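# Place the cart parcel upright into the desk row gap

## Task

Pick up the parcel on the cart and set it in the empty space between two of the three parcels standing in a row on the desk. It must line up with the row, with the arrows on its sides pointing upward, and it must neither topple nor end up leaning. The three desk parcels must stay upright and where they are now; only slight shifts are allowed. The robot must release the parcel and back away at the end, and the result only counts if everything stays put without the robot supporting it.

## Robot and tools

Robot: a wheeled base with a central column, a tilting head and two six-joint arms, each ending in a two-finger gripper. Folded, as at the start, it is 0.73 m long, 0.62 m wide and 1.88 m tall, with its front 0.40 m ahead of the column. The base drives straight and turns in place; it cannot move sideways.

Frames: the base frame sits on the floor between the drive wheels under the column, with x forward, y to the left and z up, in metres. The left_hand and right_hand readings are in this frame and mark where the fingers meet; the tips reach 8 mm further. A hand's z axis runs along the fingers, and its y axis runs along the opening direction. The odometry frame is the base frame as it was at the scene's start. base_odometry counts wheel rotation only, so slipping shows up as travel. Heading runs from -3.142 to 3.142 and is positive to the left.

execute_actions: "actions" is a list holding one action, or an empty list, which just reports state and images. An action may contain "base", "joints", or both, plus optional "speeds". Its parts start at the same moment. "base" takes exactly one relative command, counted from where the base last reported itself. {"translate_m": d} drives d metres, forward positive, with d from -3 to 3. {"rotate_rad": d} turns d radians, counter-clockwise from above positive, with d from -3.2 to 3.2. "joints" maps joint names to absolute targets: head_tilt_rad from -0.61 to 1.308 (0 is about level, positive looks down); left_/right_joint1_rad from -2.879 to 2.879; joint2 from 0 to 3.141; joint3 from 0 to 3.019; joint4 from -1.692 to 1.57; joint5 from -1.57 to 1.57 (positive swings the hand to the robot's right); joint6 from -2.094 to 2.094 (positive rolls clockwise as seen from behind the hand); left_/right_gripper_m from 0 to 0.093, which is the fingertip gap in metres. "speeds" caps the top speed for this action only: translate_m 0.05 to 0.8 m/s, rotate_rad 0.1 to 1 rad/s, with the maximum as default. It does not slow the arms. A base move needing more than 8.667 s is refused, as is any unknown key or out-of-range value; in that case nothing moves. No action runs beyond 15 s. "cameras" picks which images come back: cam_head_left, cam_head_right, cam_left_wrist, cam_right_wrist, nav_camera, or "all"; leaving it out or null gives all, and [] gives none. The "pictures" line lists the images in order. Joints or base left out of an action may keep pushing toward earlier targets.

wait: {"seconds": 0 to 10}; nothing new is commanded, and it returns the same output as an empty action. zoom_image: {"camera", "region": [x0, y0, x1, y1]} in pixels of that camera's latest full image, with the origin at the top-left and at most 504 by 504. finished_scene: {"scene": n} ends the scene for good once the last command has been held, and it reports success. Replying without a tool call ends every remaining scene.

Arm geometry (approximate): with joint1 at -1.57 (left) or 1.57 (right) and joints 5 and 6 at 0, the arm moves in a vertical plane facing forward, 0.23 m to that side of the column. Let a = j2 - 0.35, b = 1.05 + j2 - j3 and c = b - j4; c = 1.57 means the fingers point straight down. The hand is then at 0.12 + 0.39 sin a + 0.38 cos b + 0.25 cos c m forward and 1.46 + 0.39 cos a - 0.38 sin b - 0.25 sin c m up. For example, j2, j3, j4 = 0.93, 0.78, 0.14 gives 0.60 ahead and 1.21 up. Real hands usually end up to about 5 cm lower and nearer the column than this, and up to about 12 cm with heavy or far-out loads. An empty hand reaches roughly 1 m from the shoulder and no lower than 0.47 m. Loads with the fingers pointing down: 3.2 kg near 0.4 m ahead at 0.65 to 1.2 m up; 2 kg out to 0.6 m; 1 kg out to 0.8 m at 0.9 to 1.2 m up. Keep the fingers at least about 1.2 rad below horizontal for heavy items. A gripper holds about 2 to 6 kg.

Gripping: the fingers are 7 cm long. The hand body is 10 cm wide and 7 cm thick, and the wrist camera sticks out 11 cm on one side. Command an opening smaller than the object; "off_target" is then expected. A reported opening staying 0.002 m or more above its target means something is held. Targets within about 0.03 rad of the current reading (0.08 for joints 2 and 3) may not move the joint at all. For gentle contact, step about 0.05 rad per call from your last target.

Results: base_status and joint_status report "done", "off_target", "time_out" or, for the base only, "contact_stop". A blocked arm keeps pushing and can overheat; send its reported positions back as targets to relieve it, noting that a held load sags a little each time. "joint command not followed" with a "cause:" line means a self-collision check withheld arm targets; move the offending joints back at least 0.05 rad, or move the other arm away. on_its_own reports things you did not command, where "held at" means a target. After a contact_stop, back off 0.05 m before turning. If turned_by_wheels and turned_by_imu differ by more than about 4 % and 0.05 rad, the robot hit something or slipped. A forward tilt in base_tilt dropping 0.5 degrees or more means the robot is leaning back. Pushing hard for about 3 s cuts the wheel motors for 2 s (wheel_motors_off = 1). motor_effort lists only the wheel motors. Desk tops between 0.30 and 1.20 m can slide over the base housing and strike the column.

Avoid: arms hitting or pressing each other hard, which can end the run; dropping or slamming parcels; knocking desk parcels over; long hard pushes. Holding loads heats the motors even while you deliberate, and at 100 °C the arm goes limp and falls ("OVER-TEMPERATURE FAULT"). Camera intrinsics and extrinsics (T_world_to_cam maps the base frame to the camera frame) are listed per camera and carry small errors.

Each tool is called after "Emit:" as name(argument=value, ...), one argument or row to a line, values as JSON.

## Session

Emit:
execute_actions(
  actions=[],
)

Scene clock: 0.00 s.
base_odometry: x=+0.000 y=+0.000 heading=+0.000 (m, m, rad; odometry frame)
turned_by_wheels: +0.000 (rad since the last result)
turned_by_imu: +0.000 (rad since the last result)
base_tilt: forward=+0.4 right=+0.2 (deg)
base_status: not commanded
joint_positions: head_tilt_rad=+0.883 left_joint1_rad=-1.553 left_joint2_rad=+0.856 left_joint3_rad=+0.412 left_joint4_rad=-0.941 left_joint5_rad=+0.030 left_joint6_rad=-0.002 left_gripper_m=+0.095 right_joint1_rad=+1.567 right_joint2_rad=+0.908 right_joint3_rad=+0.374 right_joint4_rad=-0.991 right_joint5_rad=+0.033 right_joint6_rad=+0.009 right_gripper_m=+0.095
joint_status: not commanded
wheel_motors_off: 0
motor_effort: left_wheel=-1 right_wheel=+2 (%)
left_hand: x=+0.1557 y=+0.2232 z=+1.2513 quat_wxyz=(+0.418, +0.015, -0.909, +0.008) (m; base frame)
right_hand: x=+0.1180 y=-0.2318 z=+1.2676 quat_wxyz=(+0.480, +0.002, -0.877, +0.018) (m; base frame)
pictures: cam_head_left, cam_head_right, cam_left_wrist, cam_right_wrist, nav_camera
camera_calibration (this result's frames):
cam_head_left: T_world_to_cam=[[-0.000596702, -0.99999, -0.00451115, 0.0477138], [-0.804339, 0.00316034, -0.594163, 0.96979], [0.594171, 0.00327396, -0.804332, 1.13508], [0, 0, 0, 1]] pos_world=[0.105635, 0.0409322, 1.48941]
cam_head_right: T_world_to_cam=[[0.0194484, -0.999789, -0.00656542, -0.019339], [-0.804551, -0.0117513, -0.593768, 0.964268], [0.593566, 0.01683, -0.80461, 1.13668], [0, 0, 0, 1]] pos_world=[0.101486, -0.0271338, 1.48701]
cam_left_wrist: T_world_to_cam=[[0.0463382, -0.998865, 0.0110615, 0.200423], [-0.0707766, 0.00776255, 0.997462, -1.2375], [-0.996415, -0.0470035, -0.0703366, 0.377211], [0, 0, 0, 1]] pos_world=[0.278986, 0.227532, 1.25867]
cam_right_wrist: T_world_to_cam=[[0.0182101, -0.999198, 0.0356651, -0.275565], [0.0533207, 0.0365907, 0.997907, -1.25327], [-0.998411, -0.0162703, 0.0539442, 0.169635], [0, 0, 0, 1]] pos_world=[0.241209, -0.226726, 1.25133]
Images, in order (width x height): cam_head_left 504x504, cam_head_right 504x504, cam_left_wrist 504x504, cam_right_wrist 504x504, nav_camera 504x504.

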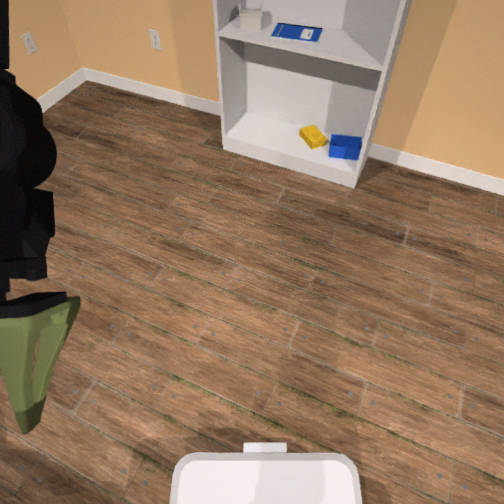

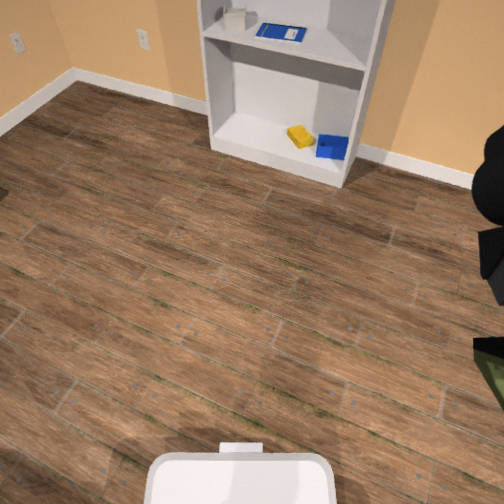

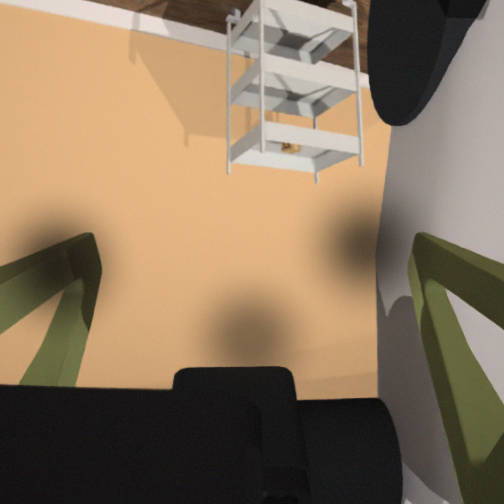

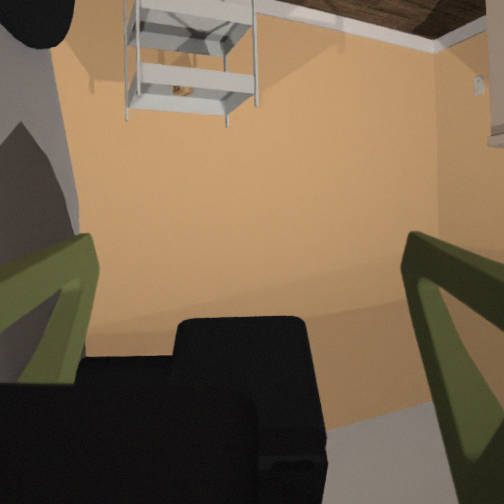

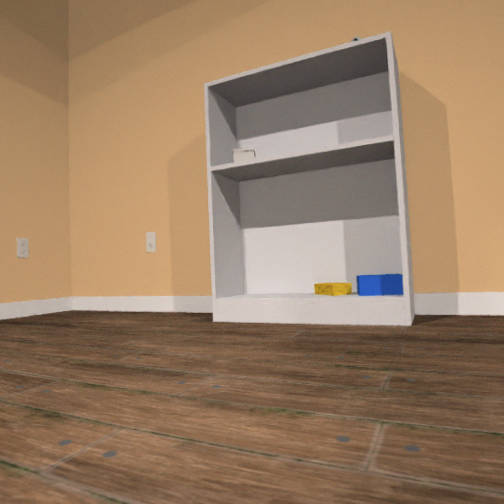

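Emit:
execute_actions(
  actions=[
    {"base":{"rotate_rad":3.0},"joints":{"head_tilt_rad":0.75,"left_joint1_rad":-1.57,"left_joint5_rad":-0.01,"left_joint2_rad":1.0,"left_joint3_rad":0.9,"left_joint4_rad":-0.42}},
  ],
  cameras=["cam_head_left"],
)

Emit:
execute_actions(
  actions=[
    {"base":{"translate_m":0.55},"joints":{"head_tilt_rad":0.95}},
  ],
  cameras=["cam_head_left","cam_head_right"],
)

Scene clock: 12.30 s.
base_odometry: x=+0.000 y=+0.000 heading=+2.999 (m, m, rad; odometry frame)
turned_by_wheels: +2.999 (rad since the last result)
turned_by_imu: +2.969 (rad since the last result)
base_tilt: forward=+0.4 right=+0.1 (deg)
base_status: done
joint_positions: head_tilt_rad=+0.766 left_joint1_rad=-1.571 left_joint2_rad=+0.995 left_joint3_rad=+0.906 left_joint4_rad=-0.414 left_joint5_rad=-0.008 left_joint6_rad=-0.002 left_gripper_m=+0.095 right_joint1_rad=+1.567 right_joint2_rad=+0.908 right_joint3_rad=+0.374 right_joint4_rad=-0.991 right_joint5_rad=+0.033 right_joint6_rad=+0.009 right_gripper_m=+0.095
joint_status: all done
wheel_motors_off: 0
motor_effort: left_wheel=-1(25) right_wheel=+1(59) (%)
left_hand: x=+0.5226 y=+0.2259 z=+1.1707 quat_wxyz=(-0.011, +0.001, -1.000, -0.004) (m; base frame)
right_hand: x=+0.1180 y=-0.2318 z=+1.2676 quat_wxyz=(+0.480, +0.002, -0.877, +0.018) (m; base frame)
pictures: cam_head_left
camera_calibration (this result's frames):
cam_head_left: T_world_to_cam=[[-0.0000671131, -0.99999, -0.00454995, 0.047747], [-0.729645, 0.00316034, -0.683818, 1.10413], [0.683826, 0.00327396, -0.729638, 1.01557], [0, 0, 0, 1]] pos_world=[0.11115, 0.0409322, 1.49624]
Images, in order (width x height): cam_head_left 504x504.

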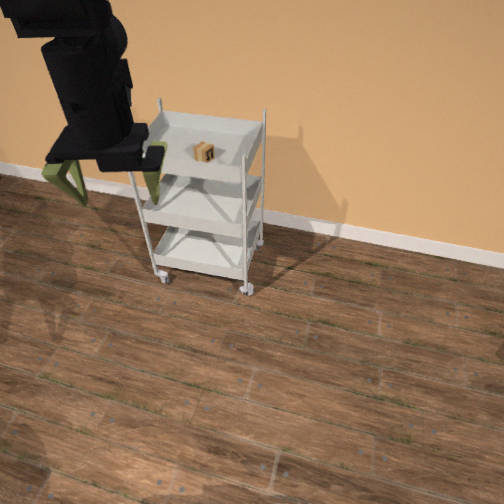

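Scene clock: 14.77 s.
base_odometry: x=-0.545 y=+0.078 heading=+3.000 (m, m, rad; odometry frame)
turned_by_wheels: +0.000 (rad since the last result)
turned_by_imu: +0.000 (rad since the last result)
base_tilt: forward=+0.5 right=+0.2 (deg)
base_status: done
joint_positions: head_tilt_rad=+0.951 left_joint1_rad=-1.571 left_joint2_rad=+0.995 left_joint3_rad=+0.901 left_joint4_rad=-0.416 left_joint5_rad=-0.008 left_joint6_rad=-0.002 left_gripper_m=+0.095 right_joint1_rad=+1.567 right_joint2_rad=+0.908 right_joint3_rad=+0.376 right_joint4_rad=-0.991 right_joint5_rad=+0.033 right_joint6_rad=+0.009 right_gripper_m=+0.095
joint_status: all done
wheel_motors_off: 0
motor_effort: left_wheel=+0(47) right_wheel=+0(65) (%)
left_hand: x=+0.5190 y=+0.2259 z=+1.1696 quat_wxyz=(-0.007, +0.001, -1.000, -0.004) (m; base frame)
right_hand: x=+0.1188 y=-0.2318 z=+1.2673 quat_wxyz=(+0.479, +0.002, -0.878, +0.018) (m; base frame)
pictures: cam_head_left, cam_head_right
camera_calibration (this result's frames):
cam_head_left: T_world_to_cam=[[-0.000902091, -0.99999, -0.00446013, 0.0476505], [-0.842882, 0.00316034, -0.53809, 0.885365], [0.538098, 0.00327396, -0.842876, 1.19724], [0, 0, 0, 1]] pos_world=[0.102066, 0.0409322, 1.48575]
cam_head_right: T_world_to_cam=[[0.0189569, -0.999789, -0.00787277, -0.0173011], [-0.843066, -0.0117513, -0.537682, 0.879822], [0.537476, 0.01683, -0.843111, 1.19877], [0, 0, 0, 1]] pos_world=[0.0977634, -0.0271338, 1.48363]
Images, in order (width x height): cam_head_left 504x504, cam_head_right 504x504.

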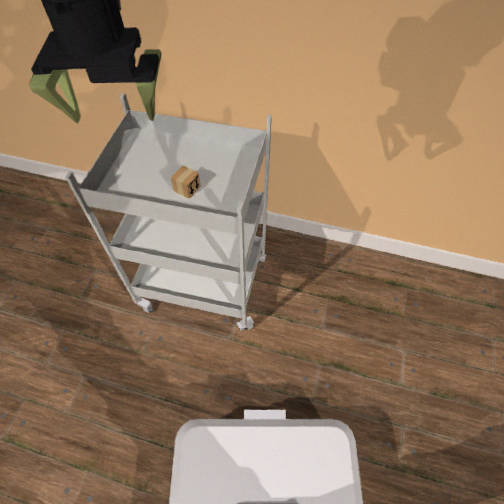

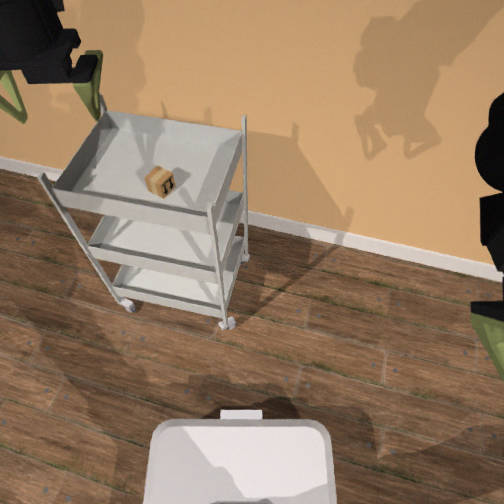

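Emit:
zoom_image(
  camera="cam_head_right",
  region=[125,150,195,220],
)

Region (125, 150, 195, 220) of cam_head_right's 504x504 image, scaled by 7.200, with more detail than that image has.

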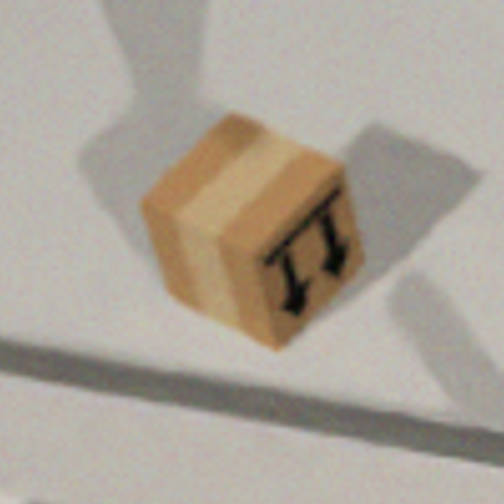

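Emit:
execute_actions(
  actions=[
    {"base":{"translate_m":0.24},"joints":{"left_joint2_rad":2.02,"left_joint3_rad":1.83,"left_joint4_rad":-0.33,"left_joint6_rad":0.8}},
  ],
  cameras=["cam_head_left","cam_left_wrist"],
)

Scene clock: 34.83 s.
base_odometry: x=-0.782 y=+0.112 heading=+3.000 (m, m, rad; odometry frame)
turned_by_wheels: +0.000 (rad since the last result)
turned_by_imu: +0.000 (rad since the last result)
base_tilt: forward=+0.5 right=+0.2 (deg)
base_status: done
joint_positions: head_tilt_rad=+0.951 left_joint1_rad=-1.571 left_joint2_rad=+2.031 left_joint3_rad=+1.812 left_joint4_rad=-0.327 left_joint5_rad=-0.008 left_joint6_rad=+0.791 left_gripper_m=+0.095 right_joint1_rad=+1.567 right_joint2_rad=+0.908 right_joint3_rad=+0.375 right_joint4_rad=-0.991 right_joint5_rad=+0.033 right_joint6_rad=+0.009 right_gripper_m=+0.095
joint_status: all done
wheel_motors_off: 0
motor_effort: left_wheel=+0(31) right_wheel=+0(40) (%)
left_hand: x=+0.6152 y=+0.2259 z=+0.8022 quat_wxyz=(+0.012, -0.386, -0.923, +0.001) (m; base frame)
right_hand: x=+0.1185 y=-0.2318 z=+1.2674 quat_wxyz=(+0.480, +0.002, -0.877, +0.018) (m; base frame)
pictures: cam_head_left, cam_left_wrist
camera_calibration (this result's frames):
cam_head_left: T_world_to_cam=[[-0.000903369, -0.99999, -0.00445987, 0.0476501], [-0.843036, 0.00316034, -0.537848, 0.885001], [0.537857, 0.00327396, -0.84303, 1.19749], [0, 0, 0, 1]] pos_world=[0.102051, 0.0409322, 1.48573]
cam_left_wrist: T_world_to_cam=[[-0.709628, -0.704111, 0.025629, 0.573617], [-0.545057, 0.571651, 0.613292, -0.284537], [-0.446476, 0.42124, -0.78944, 0.936389], [0, 0, 0, 1]] pos_world=[0.670041, 0.172102, 0.899027]
Images, in order (width x height): cam_head_left 504x504, cam_left_wrist 504x504.

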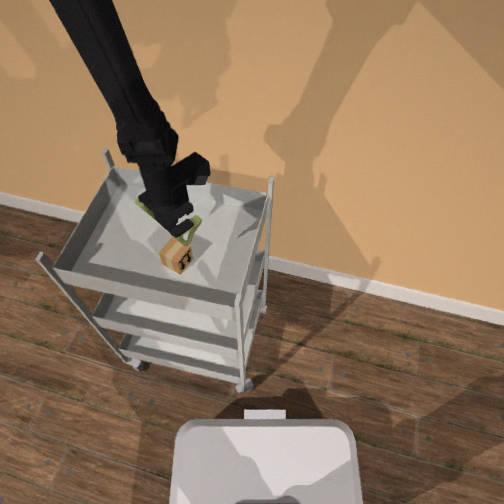

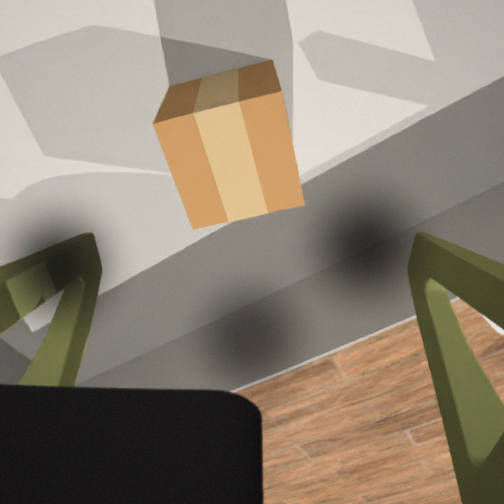

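Emit:
execute_actions(
  actions=[
    {"joints":{"left_joint2_rad":2.15,"left_joint3_rad":2.0,"left_joint4_rad":-0.36,"left_joint5_rad":-0.05,"left_joint6_rad":0.57}},
  ],
  cameras=["cam_left_wrist"],
)

Scene clock: 42.97 s.
base_odometry: x=-0.782 y=+0.112 heading=+3.000 (m, m, rad; odometry frame)
turned_by_wheels: +0.000 (rad since the last result)
turned_by_imu: +0.000 (rad since the last result)
base_tilt: forward=+0.4 right=+0.2 (deg)
base_status: not commanded
joint_positions: head_tilt_rad=+0.951 left_joint1_rad=-1.571 left_joint2_rad=+2.146 left_joint3_rad=+1.981 left_joint4_rad=-0.358 left_joint5_rad=-0.047 left_joint6_rad=+0.578 left_gripper_m=+0.095 right_joint1_rad=+1.567 right_joint2_rad=+0.908 right_joint3_rad=+0.375 right_joint4_rad=-0.991 right_joint5_rad=+0.033 right_joint6_rad=+0.009 right_gripper_m=+0.095
joint_status: all done
wheel_motors_off: 0
motor_effort: left_wheel=+0(1) right_wheel=+0(0) (%)
left_hand: x=+0.6332 y=+0.2326 z=+0.7657 quat_wxyz=(+0.006, -0.285, -0.958, -0.023) (m; base frame)
right_hand: x=+0.1185 y=-0.2318 z=+1.2674 quat_wxyz=(+0.480, +0.002, -0.877, +0.018) (m; base frame)
pictures: cam_left_wrist
camera_calibration (this result's frames):
cam_left_wrist: T_world_to_cam=[[-0.544594, -0.838329, -0.0249223, 0.557437], [-0.669202, 0.41643, 0.61543, -0.143114], [-0.505555, 0.351837, -0.787797, 0.965068], [0, 0, 0, 1]] pos_world=[0.695699, 0.187365, 0.862247]
Images, in order (width x height): cam_left_wrist 504x504.

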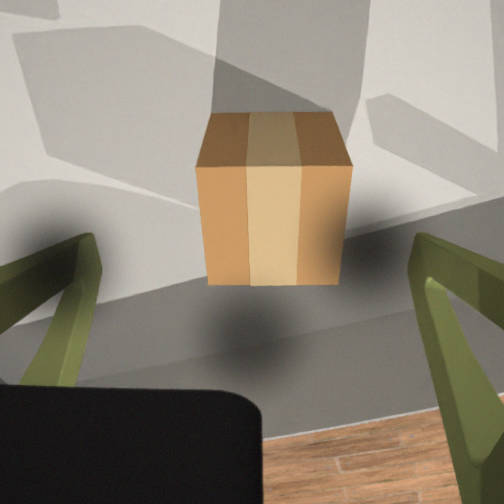

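Emit:
execute_actions(
  actions=[
    {"joints":{"left_joint2_rad":2.25,"left_joint3_rad":2.1,"left_joint5_rad":-0.01}},
  ],
  cameras=["cam_left_wrist"],
)

Scene clock: 50.33 s.
base_odometry: x=-0.782 y=+0.112 heading=+3.000 (m, m, rad; odometry frame)
turned_by_wheels: +0.000 (rad since the last result)
turned_by_imu: +0.000 (rad since the last result)
base_tilt: forward=+0.6 right=+0.1 (deg)
base_status: not commanded
joint_positions: head_tilt_rad=+0.951 left_joint1_rad=-1.571 left_joint2_rad=+2.249 left_joint3_rad=+2.089 left_joint4_rad=-0.358 left_joint5_rad=-0.012 left_joint6_rad=+0.578 left_gripper_m=+0.095 right_joint1_rad=+1.567 right_joint2_rad=+0.908 right_joint3_rad=+0.375 right_joint4_rad=-0.991 right_joint5_rad=+0.033 right_joint6_rad=+0.009 right_gripper_m=+0.095
joint_status: all done
wheel_motors_off: 0
motor_effort: left_wheel=+0(1) right_wheel=+0(1) (%)
left_hand: x=+0.6244 y=+0.2266 z=+0.7277 quat_wxyz=(-0.001, -0.285, -0.959, -0.007) (m; base frame)
right_hand: x=+0.1185 y=-0.2318 z=+1.2674 quat_wxyz=(+0.480, +0.002, -0.877, +0.018) (m; base frame)
pictures: cam_left_wrist
camera_calibration (this result's frames):
cam_left_wrist: T_world_to_cam=[[-0.54465, -0.838661, 0.00211124, 0.527159], [-0.671466, 0.437574, 0.598049, -0.113828], [-0.502484, 0.32431, -0.801457, 0.947065], [0, 0, 0, 1]] pos_world=[0.686571, 0.184774, 0.825993]
Images, in order (width x height): cam_left_wrist 504x504.

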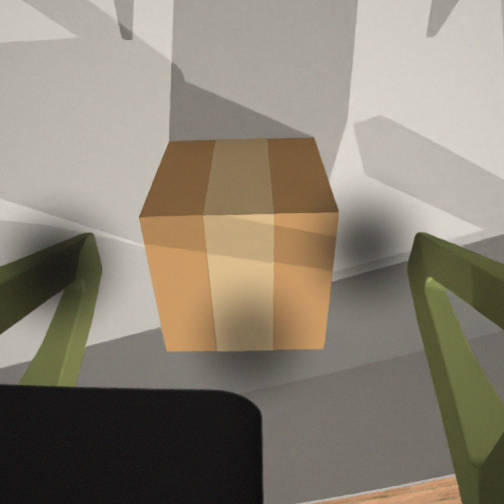

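Emit:
execute_actions(
  actions=[
    {"joints":{"left_joint2_rad":2.37,"left_joint3_rad":2.23}},
  ],
  cameras=["cam_left_wrist"],
)

Scene clock: 56.63 s.
base_odometry: x=-0.782 y=+0.112 heading=+3.000 (m, m, rad; odometry frame)
turned_by_wheels: +0.000 (rad since the last result)
turned_by_imu: +0.000 (rad since the last result)
base_tilt: forward=+0.5 right=+0.1 (deg)
base_status: not commanded
joint_positions: head_tilt_rad=+0.951 left_joint1_rad=-1.571 left_joint2_rad=+2.372 left_joint3_rad=+2.214 left_joint4_rad=-0.358 left_joint5_rad=-0.012 left_joint6_rad=+0.578 left_gripper_m=+0.095 right_joint1_rad=+1.567 right_joint2_rad=+0.908 right_joint3_rad=+0.375 right_joint4_rad=-0.991 right_joint5_rad=+0.033 right_joint6_rad=+0.009 right_gripper_m=+0.095
joint_status: all done
wheel_motors_off: 0
motor_effort: left_wheel=+0(1) right_wheel=-1(0) (%)
left_hand: x=+0.6078 y=+0.2266 z=+0.6843 quat_wxyz=(-0.002, -0.285, -0.959, -0.007) (m; base frame)
right_hand: x=+0.1185 y=-0.2318 z=+1.2674 quat_wxyz=(+0.480, +0.002, -0.877, +0.018) (m; base frame)
pictures: cam_left_wrist
camera_calibration (this result's frames):
cam_left_wrist: T_world_to_cam=[[-0.544653, -0.838661, 0.000656901, 0.519214], [-0.673061, 0.437574, 0.596254, -0.0968227], [-0.500342, 0.324309, -0.802796, 0.90358], [0, 0, 0, 1]] pos_world=[0.669724, 0.184772, 0.78278]
Images, in order (width x height): cam_left_wrist 504x504.

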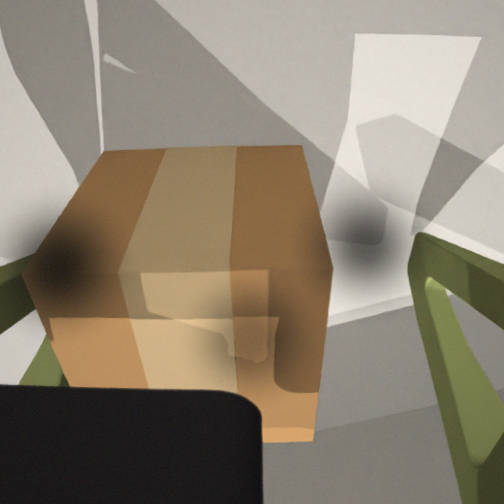

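Emit:
execute_actions(
  actions=[
    {"base":{"translate_m":0.018}},
  ],
  cameras=["cam_left_wrist"],
)

Emit:
execute_actions(
  actions=[
    {"joints":{"left_gripper_m":0.04}},
  ],
  cameras=["cam_left_wrist"],
)

Emit:
execute_actions(
  actions=[
    {"joints":{"left_joint2_rad":1.8,"left_joint3_rad":1.65,"left_joint4_rad":-0.37}},
  ],
  cameras=["cam_left_wrist"],
)

Emit:
execute_actions(
  actions=[
    {"base":{"translate_m":-0.4},"joints":{"left_joint2_rad":1.2,"left_joint3_rad":0.85,"left_joint4_rad":-0.17,"left_joint6_rad":0,"head_tilt_rad":0.45}},
  ],
  cameras=[],
)

Emit:
execute_actions(
  actions=[
    {"base":{"rotate_rad":-1.85}},
  ],
  cameras=["cam_head_right","cam_head_left"],
)

Scene clock: 73.53 s.
base_odometry: x=-0.800 y=+0.114 heading=+3.000 (m, m, rad; odometry frame)
turned_by_wheels: +0.000 (rad since the last result)
turned_by_imu: +0.000 (rad since the last result)
base_tilt: forward=+0.6 right=+0.1 (deg)
base_status: done
joint_positions: head_tilt_rad=+0.952 left_joint1_rad=-1.571 left_joint2_rad=+2.371 left_joint3_rad=+2.217 left_joint4_rad=-0.358 left_joint5_rad=-0.012 left_joint6_rad=+0.578 left_gripper_m=+0.095 right_joint1_rad=+1.567 right_joint2_rad=+0.908 right_joint3_rad=+0.374 right_joint4_rad=-0.991 right_joint5_rad=+0.033 right_joint6_rad=+0.009 right_gripper_m=+0.095
joint_status: not commanded
wheel_motors_off: 0
motor_effort: left_wheel=-1(31) right_wheel=+0(41) (%)
left_hand: x=+0.6109 y=+0.2266 z=+0.6856 quat_wxyz=(-0.004, -0.285, -0.959, -0.008) (m; base frame)
right_hand: x=+0.1179 y=-0.2318 z=+1.2676 quat_wxyz=(+0.480, +0.002, -0.877, +0.018) (m; base frame)
pictures: cam_left_wrist
camera_calibration (this result's frames):
cam_left_wrist: T_world_to_cam=[[-0.54465, -0.838661, -0.00183626, 0.522598], [-0.675783, 0.437574, 0.593166, -0.0917444], [-0.496662, 0.324309, -0.805078, 0.90548], [0, 0, 0, 1]] pos_world=[0.672352, 0.184772, 0.784361]
Images, in order (width x height): cam_left_wrist 504x504.

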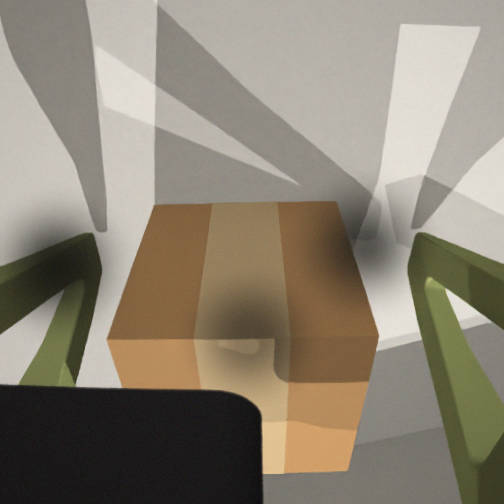

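Scene clock: 74.13 s.
base_odometry: x=-0.800 y=+0.114 heading=+3.000 (m, m, rad; odometry frame)
turned_by_wheels: +0.000 (rad since the last result)
turned_by_imu: +0.000 (rad since the last result)
base_tilt: forward=+0.6 right=+0.2 (deg)
base_status: not commanded
joint_positions: head_tilt_rad=+0.952 left_joint1_rad=-1.571 left_joint2_rad=+2.371 left_joint3_rad=+2.217 left_joint4_rad=-0.358 left_joint5_rad=-0.012 left_joint6_rad=+0.577 left_gripper_m=+0.054 right_joint1_rad=+1.567 right_joint2_rad=+0.908 right_joint3_rad=+0.374 right_joint4_rad=-0.991 right_joint5_rad=+0.033 right_joint6_rad=+0.009 right_gripper_m=+0.095
joint_status: left_gripper_m off_target (ended at +0.054, target +0.040)
wheel_motors_off: 0
motor_effort: left_wheel=+0(0) right_wheel=+0(0) (%)
left_hand: x=+0.6109 y=+0.2265 z=+0.6856 quat_wxyz=(-0.004, -0.285, -0.959, -0.007) (m; base frame)
right_hand: x=+0.1179 y=-0.2318 z=+1.2676 quat_wxyz=(+0.480, +0.002, -0.877, +0.018) (m; base frame)
pictures: cam_left_wrist
camera_calibration (this result's frames):
cam_left_wrist: T_world_to_cam=[[-0.544339, -0.838865, -0.00119485, 0.521904], [-0.675948, 0.437778, 0.592827, -0.0913987], [-0.496779, 0.323506, -0.805329, 0.905947], [0, 0, 0, 1]] pos_world=[0.672367, 0.18474, 0.784392]
Images, in order (width x height): cam_left_wrist 504x504.

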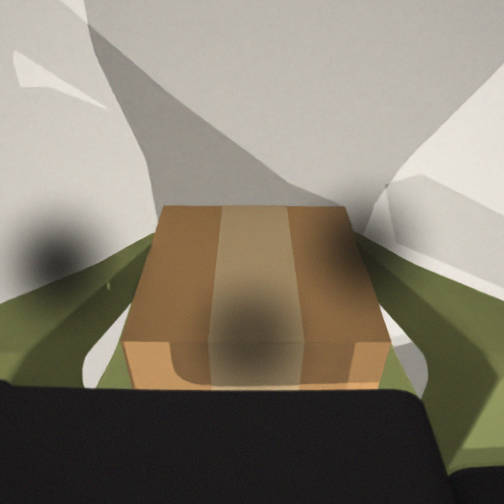

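Scene clock: 75.90 s.
base_odometry: x=-0.800 y=+0.114 heading=+3.000 (m, m, rad; odometry frame)
turned_by_wheels: +0.000 (rad since the last result)
turned_by_imu: +0.000 (rad since the last result)
base_tilt: forward=+0.6 right=+0.3 (deg)
base_status: not commanded
joint_positions: head_tilt_rad=+0.952 left_joint1_rad=-1.571 left_joint2_rad=+1.805 left_joint3_rad=+1.649 left_joint4_rad=-0.369 left_joint5_rad=-0.012 left_joint6_rad=+0.577 left_gripper_m=+0.054 right_joint1_rad=+1.567 right_joint2_rad=+0.908 right_joint3_rad=+0.374 right_joint4_rad=-0.991 right_joint5_rad=+0.033 right_joint6_rad=+0.009 right_gripper_m=+0.095
joint_status: all done
wheel_motors_off: 0
motor_effort: left_wheel=+0(1) right_wheel=+0(0) (%)
left_hand: x=+0.6429 y=+0.2265 z=+0.8967 quat_wxyz=(+0.002, -0.285, -0.959, -0.005) (m; base frame)
right_hand: x=+0.1179 y=-0.2318 z=+1.2676 quat_wxyz=(+0.480, +0.002, -0.877, +0.018) (m; base frame)
pictures: cam_left_wrist
camera_calibration (this result's frames):
cam_left_wrist: T_world_to_cam=[[-0.544302, -0.838864, 0.00648783, 0.532671], [-0.667514, 0.437778, 0.602309, -0.208818], [-0.508096, 0.323507, -0.798237, 1.09273], [0, 0, 0, 1]] pos_world=[0.705757, 0.184748, 0.994576]
Images, in order (width x height): cam_left_wrist 504x504.

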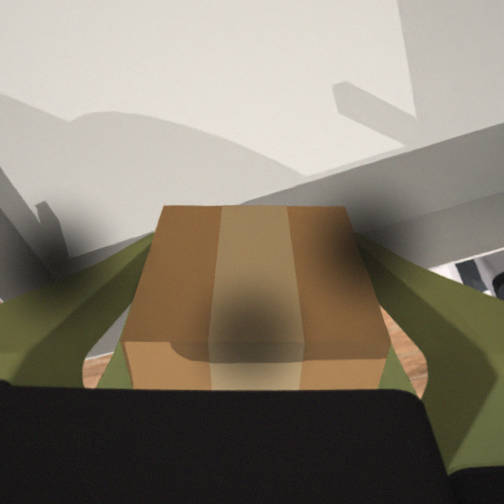

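Scene clock: 78.17 s.
base_odometry: x=-0.404 y=+0.058 heading=+2.999 (m, m, rad; odometry frame)
turned_by_wheels: +0.000 (rad since the last result)
turned_by_imu: +0.000 (rad since the last result)
base_tilt: forward=+0.6 right=+0.1 (deg)
base_status: done
joint_positions: head_tilt_rad=+0.468 left_joint1_rad=-1.571 left_joint2_rad=+1.210 left_joint3_rad=+0.837 left_joint4_rad=-0.176 left_joint5_rad=-0.012 left_joint6_rad=+0.008 left_gripper_m=+0.054 right_joint1_rad=+1.567 right_joint2_rad=+0.908 right_joint3_rad=+0.373 right_joint4_rad=-0.991 right_joint5_rad=+0.033 right_joint6_rad=+0.009 right_gripper_m=+0.095
joint_status: all done
wheel_motors_off: 0
motor_effort: left_wheel=+0(31) right_wheel=+1(39) (%)
left_hand: x=+0.4676 y=+0.2265 z=+1.0828 quat_wxyz=(+0.012, -0.004, -1.000, -0.006) (m; base frame)
right_hand: x=+0.1174 y=-0.2318 z=+1.2679 quat_wxyz=(+0.481, +0.002, -0.877, +0.018) (m; base frame)
pictures: none
No camera images: the call's "cameras" was empty. Leave "cameras" out to get every camera's image.

Scene clock: 81.33 s.
base_odometry: x=-0.404 y=+0.058 heading=+1.150 (m, m, rad; odometry frame)
turned_by_wheels: -1.849 (rad since the last result)
turned_by_imu: -1.828 (rad since the last result)
base_tilt: forward=+0.6 right=+0.3 (deg)
base_status: done
joint_positions: head_tilt_rad=+0.468 left_joint1_rad=-1.570 left_joint2_rad=+1.210 left_joint3_rad=+0.843 left_joint4_rad=-0.176 left_joint5_rad=-0.012 left_joint6_rad=+0.008 left_gripper_m=+0.053 right_joint1_rad=+1.567 right_joint2_rad=+0.908 right_joint3_rad=+0.373 right_joint4_rad=-0.991 right_joint5_rad=+0.033 right_joint6_rad=+0.009 right_gripper_m=+0.095
joint_status: not commanded
wheel_motors_off: 0
motor_effort: left_wheel=+0(35) right_wheel=-1(58) (%)
left_hand: x=+0.4717 y=+0.2269 z=+1.0831 quat_wxyz=(+0.009, -0.004, -1.000, -0.006) (m; base frame)
right_hand: x=+0.1174 y=-0.2318 z=+1.2679 quat_wxyz=(+0.481, +0.002, -0.877, +0.018) (m; base frame)
pictures: cam_head_left, cam_head_right
camera_calibration (this result's frames):
cam_head_left: T_world_to_cam=[[0.00127215, -0.99999, -0.004369, 0.0474014], [-0.496633, 0.00316034, -0.867955, 1.37604], [0.86796, 0.00327396, -0.496624, 0.647522], [0, 0, 0, 1]] pos_world=[0.121306, 0.0409322, 1.51613]
cam_head_right: T_world_to_cam=[[0.0204449, -0.999789, 0.00183021, -0.0323181], [-0.496986, -0.0117513, -0.867679, 1.37071], [0.867518, 0.01683, -0.497121, 0.649447], [0, 0, 0, 1]] pos_world=[0.118479, -0.0271338, 1.51225]
Images, in order (width x height): cam_head_left 504x504, cam_head_right 504x504.

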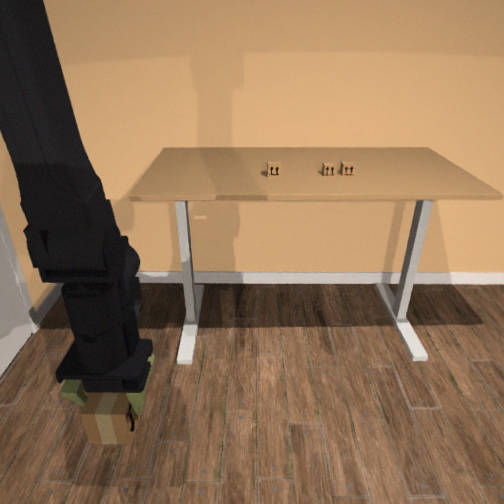

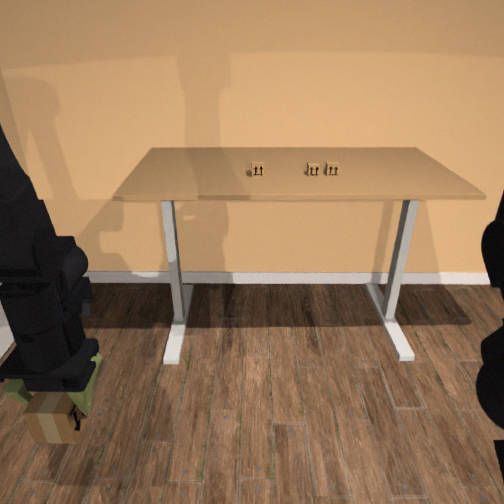

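Emit:
execute_actions(
  actions=[
    {"base":{"rotate_rad":-0.478},"joints":{"left_joint4_rad":1.4}},
  ],
  cameras=[],
)

Emit:
execute_actions(
  actions=[
    {"base":{"translate_m":0.9}},
  ],
  cameras=[],
)

Emit:
execute_actions(
  actions=[
    {"base":{"rotate_rad":0.49},"joints":{"head_tilt_rad":0.6}},
  ],
  cameras=["cam_head_right","cam_head_left"],
)

Emit:
execute_actions(
  actions=[
    {"joints":{"left_joint2_rad":2.0,"left_joint3_rad":1.83,"left_joint4_rad":1.23}},
  ],
  cameras=["cam_head_right","cam_left_wrist"],
)

Scene clock: 94.90 s.
base_odometry: x=-0.404 y=+0.058 heading=+0.672 (m, m, rad; odometry frame)
turned_by_wheels: -0.477 (rad since the last result)
turned_by_imu: -0.473 (rad since the last result)
base_tilt: forward=+0.6 right=+0.4 (deg)
base_status: done
joint_positions: head_tilt_rad=+0.468 left_joint1_rad=-1.569 left_joint2_rad=+1.210 left_joint3_rad=+0.843 left_joint4_rad=+1.384 left_joint5_rad=-0.012 left_joint6_rad=+0.008 left_gripper_m=+0.053 right_joint1_rad=+1.567 right_joint2_rad=+0.908 right_joint3_rad=+0.373 right_joint4_rad=-0.991 right_joint5_rad=+0.033 right_joint6_rad=+0.009 right_gripper_m=+0.095
joint_status: all done
wheel_motors_off: 0
motor_effort: left_wheel=+0(27) right_wheel=+0(35) (%)
left_hand: x=+0.7222 y=+0.2272 z=+1.3216 quat_wxyz=(-0.697, +0.001, -0.717, -0.008) (m; base frame)
right_hand: x=+0.1174 y=-0.2318 z=+1.2679 quat_wxyz=(+0.481, +0.002, -0.877, +0.018) (m; base frame)
pictures: none
No camera images: the call's "cameras" was empty. Leave "cameras" out to get every camera's image.

Scene clock: 97.90 s.
base_odometry: x=+0.300 y=+0.618 heading=+0.672 (m, m, rad; odometry frame)
turned_by_wheels: +0.000 (rad since the last result)
turned_by_imu: -0.001 (rad since the last result)
base_tilt: forward=+0.5 right=+0.1 (deg)
base_status: done
joint_positions: head_tilt_rad=+0.468 left_joint1_rad=-1.569 left_joint2_rad=+1.209 left_joint3_rad=+0.845 left_joint4_rad=+1.384 left_joint5_rad=-0.012 left_joint6_rad=+0.008 left_gripper_m=+0.053 right_joint1_rad=+1.567 right_joint2_rad=+0.908 right_joint3_rad=+0.376 right_joint4_rad=-0.991 right_joint5_rad=+0.033 right_joint6_rad=+0.009 right_gripper_m=+0.095
joint_status: not commanded
wheel_motors_off: 0
motor_effort: left_wheel=+0(51) right_wheel=+0(64) (%)
left_hand: x=+0.7228 y=+0.2272 z=+1.3223 quat_wxyz=(-0.697, +0.001, -0.717, -0.008) (m; base frame)
right_hand: x=+0.1189 y=-0.2318 z=+1.2672 quat_wxyz=(+0.479, +0.002, -0.878, +0.018) (m; base frame)
pictures: none
No camera images: the call's "cameras" was empty. Leave "cameras" out to get every camera's image.

Scene clock: 99.60 s.
base_odometry: x=+0.300 y=+0.618 heading=+1.162 (m, m, rad; odometry frame)
turned_by_wheels: +0.490 (rad since the last result)
turned_by_imu: +0.482 (rad since the last result)
base_tilt: forward=+0.6 right=+0.2 (deg)
base_status: done
joint_positions: head_tilt_rad=+0.603 left_joint1_rad=-1.569 left_joint2_rad=+1.209 left_joint3_rad=+0.845 left_joint4_rad=+1.384 left_joint5_rad=-0.011 left_joint6_rad=+0.008 left_gripper_m=+0.053 right_joint1_rad=+1.567 right_joint2_rad=+0.908 right_joint3_rad=+0.376 right_joint4_rad=-0.991 right_joint5_rad=+0.033 right_joint6_rad=+0.009 right_gripper_m=+0.095
joint_status: all done
wheel_motors_off: 0
motor_effort: left_wheel=-1(44) right_wheel=+1(43) (%)
left_hand: x=+0.7228 y=+0.2273 z=+1.3223 quat_wxyz=(-0.697, +0.001, -0.717, -0.008) (m; base frame)
right_hand: x=+0.1189 y=-0.2318 z=+1.2672 quat_wxyz=(+0.479, +0.002, -0.878, +0.018) (m; base frame)
pictures: cam_head_left, cam_head_right
camera_calibration (this result's frames):
cam_head_left: T_world_to_cam=[[0.000671685, -0.99999, -0.0045006, 0.0476341], [-0.609084, 0.00316034, -0.793099, 1.26639], [0.793105, 0.00327396, -0.609076, 0.824441], [0, 0, 0, 1]] pos_world=[0.117438, 0.0409322, 1.50673]
cam_head_right: T_world_to_cam=[[0.020505, -0.999789, -0.000942052, -0.0280518], [-0.609397, -0.0117513, -0.792778, 1.26099], [0.7926, 0.01683, -0.609509, 0.826271], [0, 0, 0, 1]] pos_world=[0.114114, -0.0271338, 1.50328]
Images, in order (width x height): cam_head_left 504x504, cam_head_right 504x504.

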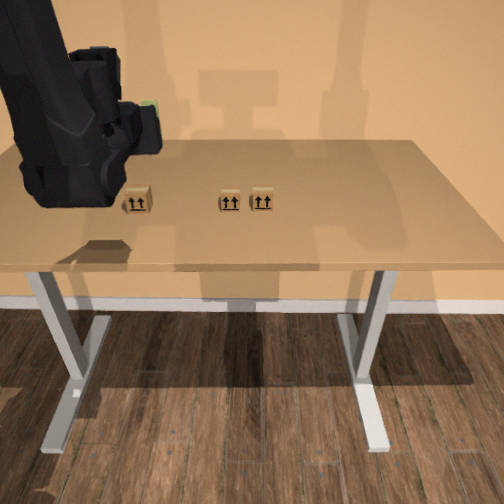

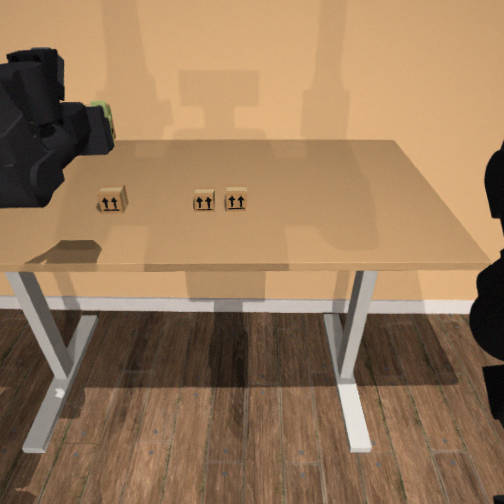

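Scene clock: 101.23 s.
base_odometry: x=+0.300 y=+0.618 heading=+1.162 (m, m, rad; odometry frame)
turned_by_wheels: +0.000 (rad since the last result)
turned_by_imu: +0.000 (rad since the last result)
base_tilt: forward=+0.6 right=+0.2 (deg)
base_status: not commanded
joint_positions: head_tilt_rad=+0.603 left_joint1_rad=-1.569 left_joint2_rad=+2.007 left_joint3_rad=+1.804 left_joint4_rad=+1.225 left_joint5_rad=-0.011 left_joint6_rad=+0.008 left_gripper_m=+0.053 right_joint1_rad=+1.567 right_joint2_rad=+0.908 right_joint3_rad=+0.376 right_joint4_rad=-0.991 right_joint5_rad=+0.033 right_joint6_rad=+0.009 right_gripper_m=+0.095
joint_status: all done
wheel_motors_off: 0
motor_effort: left_wheel=-3(4) right_wheel=+4(4) (%)
left_hand: x=+0.8735 y=+0.2279 z=+1.0530 quat_wxyz=(-0.698, +0.001, -0.716, -0.008) (m; base frame)
right_hand: x=+0.1189 y=-0.2318 z=+1.2672 quat_wxyz=(+0.479, +0.002, -0.878, +0.018) (m; base frame)
pictures: cam_head_right, cam_left_wrist
camera_calibration (this result's frames):
cam_head_right: T_world_to_cam=[[0.020505, -0.999789, -0.000942931, -0.0280505], [-0.609431, -0.0117513, -0.792752, 1.26095], [0.792574, 0.01683, -0.609543, 0.826324], [0, 0, 0, 1]] pos_world=[0.114112, -0.0271338, 1.50327]
cam_left_wrist: T_world_to_cam=[[-0.0033219, -0.999966, -0.00757795, 0.237287], [-0.615887, 0.00801605, -0.787794, 1.36701], [0.787827, 0.00205019, -0.615893, 0.0834643], [0, 0, 0, 1]] pos_world=[0.776955, 0.22615, 1.13012]
Images, in order (width x height): cam_head_right 504x504, cam_left_wrist 504x504.

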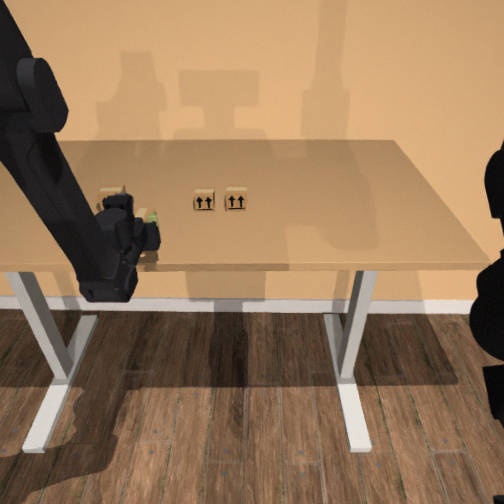

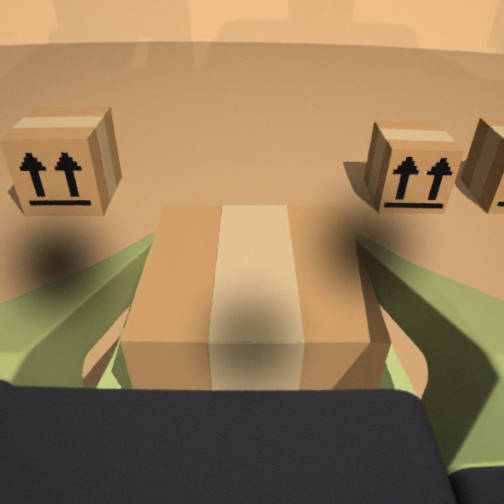

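Emit:
execute_actions(
  actions=[
    {"base":{"translate_m":0.09},"joints":{"left_joint2_rad":2.09,"left_joint3_rad":1.94}},
  ],
  cameras=[],
)

Emit:
execute_actions(
  actions=[
    {"joints":{"left_joint2_rad":2.135,"left_joint4_rad":1.25}},
  ],
  cameras=["cam_head_right","cam_left_wrist"],
)

Scene clock: 119.33 s.
base_odometry: x=+0.336 y=+0.700 heading=+1.163 (m, m, rad; odometry frame)
turned_by_wheels: +0.001 (rad since the last result)
turned_by_imu: +0.001 (rad since the last result)
base_tilt: forward=+0.7 right=+0.4 (deg)
base_status: done
joint_positions: head_tilt_rad=+0.604 left_joint1_rad=-1.570 left_joint2_rad=+2.096 left_joint3_rad=+1.914 left_joint4_rad=+1.225 left_joint5_rad=-0.011 left_joint6_rad=+0.008 left_gripper_m=+0.053 right_joint1_rad=+1.567 right_joint2_rad=+0.908 right_joint3_rad=+0.376 right_joint4_rad=-0.991 right_joint5_rad=+0.033 right_joint6_rad=+0.009 right_gripper_m=+0.095
joint_status: all done
wheel_motors_off: 0
motor_effort: left_wheel=+0(46) right_wheel=+0(64) (%)
left_hand: x=+0.8766 y=+0.2273 z=+1.0269 quat_wxyz=(-0.706, +0.001, -0.708, -0.007) (m; base frame)
right_hand: x=+0.1191 y=-0.2318 z=+1.2671 quat_wxyz=(+0.479, +0.002, -0.878, +0.018) (m; base frame)
pictures: none
No camera images: the call's "cameras" was empty. Leave "cameras" out to get every camera's image.

Scene clock: 120.03 s.
base_odometry: x=+0.336 y=+0.700 heading=+1.163 (m, m, rad; odometry frame)
turned_by_wheels: +0.000 (rad since the last result)
turned_by_imu: +0.000 (rad since the last result)
base_tilt: forward=+0.5 right=+0.1 (deg)
base_status: not commanded
joint_positions: head_tilt_rad=+0.604 left_joint1_rad=-1.570 left_joint2_rad=+2.129 left_joint3_rad=+1.914 left_joint4_rad=+1.240 left_joint5_rad=-0.011 left_joint6_rad=+0.008 left_gripper_m=+0.053 right_joint1_rad=+1.567 right_joint2_rad=+0.908 right_joint3_rad=+0.376 right_joint4_rad=-0.991 right_joint5_rad=+0.033 right_joint6_rad=+0.009 right_gripper_m=+0.095
joint_status: all done
wheel_motors_off: 0
motor_effort: left_wheel=+1(1) right_wheel=-1(1) (%)
left_hand: x=+0.8619 y=+0.2273 z=+1.0055 quat_wxyz=(-0.699, +0.001, -0.715, -0.007) (m; base frame)
right_hand: x=+0.1191 y=-0.2318 z=+1.2671 quat_wxyz=(+0.479, +0.002, -0.878, +0.018) (m; base frame)
pictures: cam_head_right, cam_left_wrist
camera_calibration (this result's frames):
cam_head_right: T_world_to_cam=[[0.0205044, -0.999789, -0.000955036, -0.0280318], [-0.609898, -0.0117513, -0.792392, 1.26042], [0.792214, 0.01683, -0.610011, 0.827063], [0, 0, 0, 1]] pos_world=[0.114091, -0.0271338, 1.50324]
cam_left_wrist: T_world_to_cam=[[-0.00368968, -0.999969, -0.00692695, 0.236021], [-0.614079, 0.00773279, -0.789206, 1.32236], [0.789236, 0.00134178, -0.614089, 0.0605354], [0, 0, 0, 1]] pos_world=[0.765131, 0.225707, 1.08243]
Images, in order (width x height): cam_head_right 504x504, cam_left_wrist 504x504.

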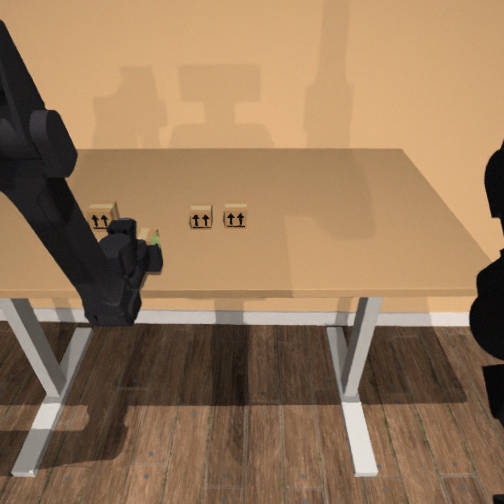

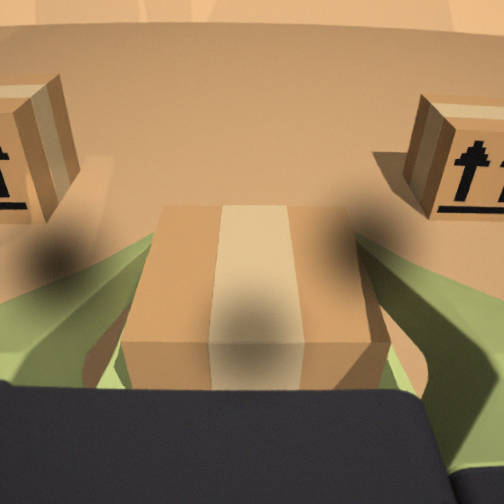

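Contact not confirmed; one more step.

Emit:
execute_actions(
  actions=[
    {"joints":{"left_joint2_rad":2.18,"left_joint3_rad":1.99}},
  ],
  cameras=["cam_left_wrist"],
)

Scene clock: 124.73 s.
base_odometry: x=+0.336 y=+0.700 heading=+1.163 (m, m, rad; odometry frame)
turned_by_wheels: +0.000 (rad since the last result)
turned_by_imu: +0.000 (rad since the last result)
base_tilt: forward=+0.5 right=+0.3 (deg)
base_status: not commanded
joint_positions: head_tilt_rad=+0.604 left_joint1_rad=-1.570 left_joint2_rad=+2.157 left_joint3_rad=+1.967 left_joint4_rad=+1.242 left_joint5_rad=-0.011 left_joint6_rad=+0.008 left_gripper_m=+0.053 right_joint1_rad=+1.567 right_joint2_rad=+0.908 right_joint3_rad=+0.376 right_joint4_rad=-0.991 right_joint5_rad=+0.033 right_joint6_rad=+0.009 right_gripper_m=+0.095
joint_status: all done
wheel_motors_off: 0
motor_effort: left_wheel=+2(2) right_wheel=+0(1) (%)
left_hand: x=+0.8685 y=+0.2274 z=+1.0046 quat_wxyz=(-0.709, +0.001, -0.706, -0.007) (m; base frame)
right_hand: x=+0.1191 y=-0.2318 z=+1.2671 quat_wxyz=(+0.479, +0.002, -0.878, +0.018) (m; base frame)
pictures: cam_left_wrist
camera_calibration (this result's frames):
cam_left_wrist: T_world_to_cam=[[-0.00352846, -0.999969, -0.00703791, 0.236015], [-0.592788, 0.00775965, -0.805321, 1.32344], [0.805351, 0.00133044, -0.592797, 0.0193574], [0, 0, 0, 1]] pos_world=[0.769761, 0.225713, 1.07893]
Images, in order (width x height): cam_left_wrist 504x504.

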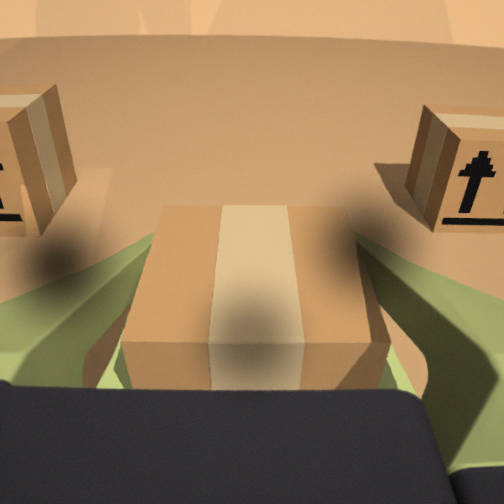

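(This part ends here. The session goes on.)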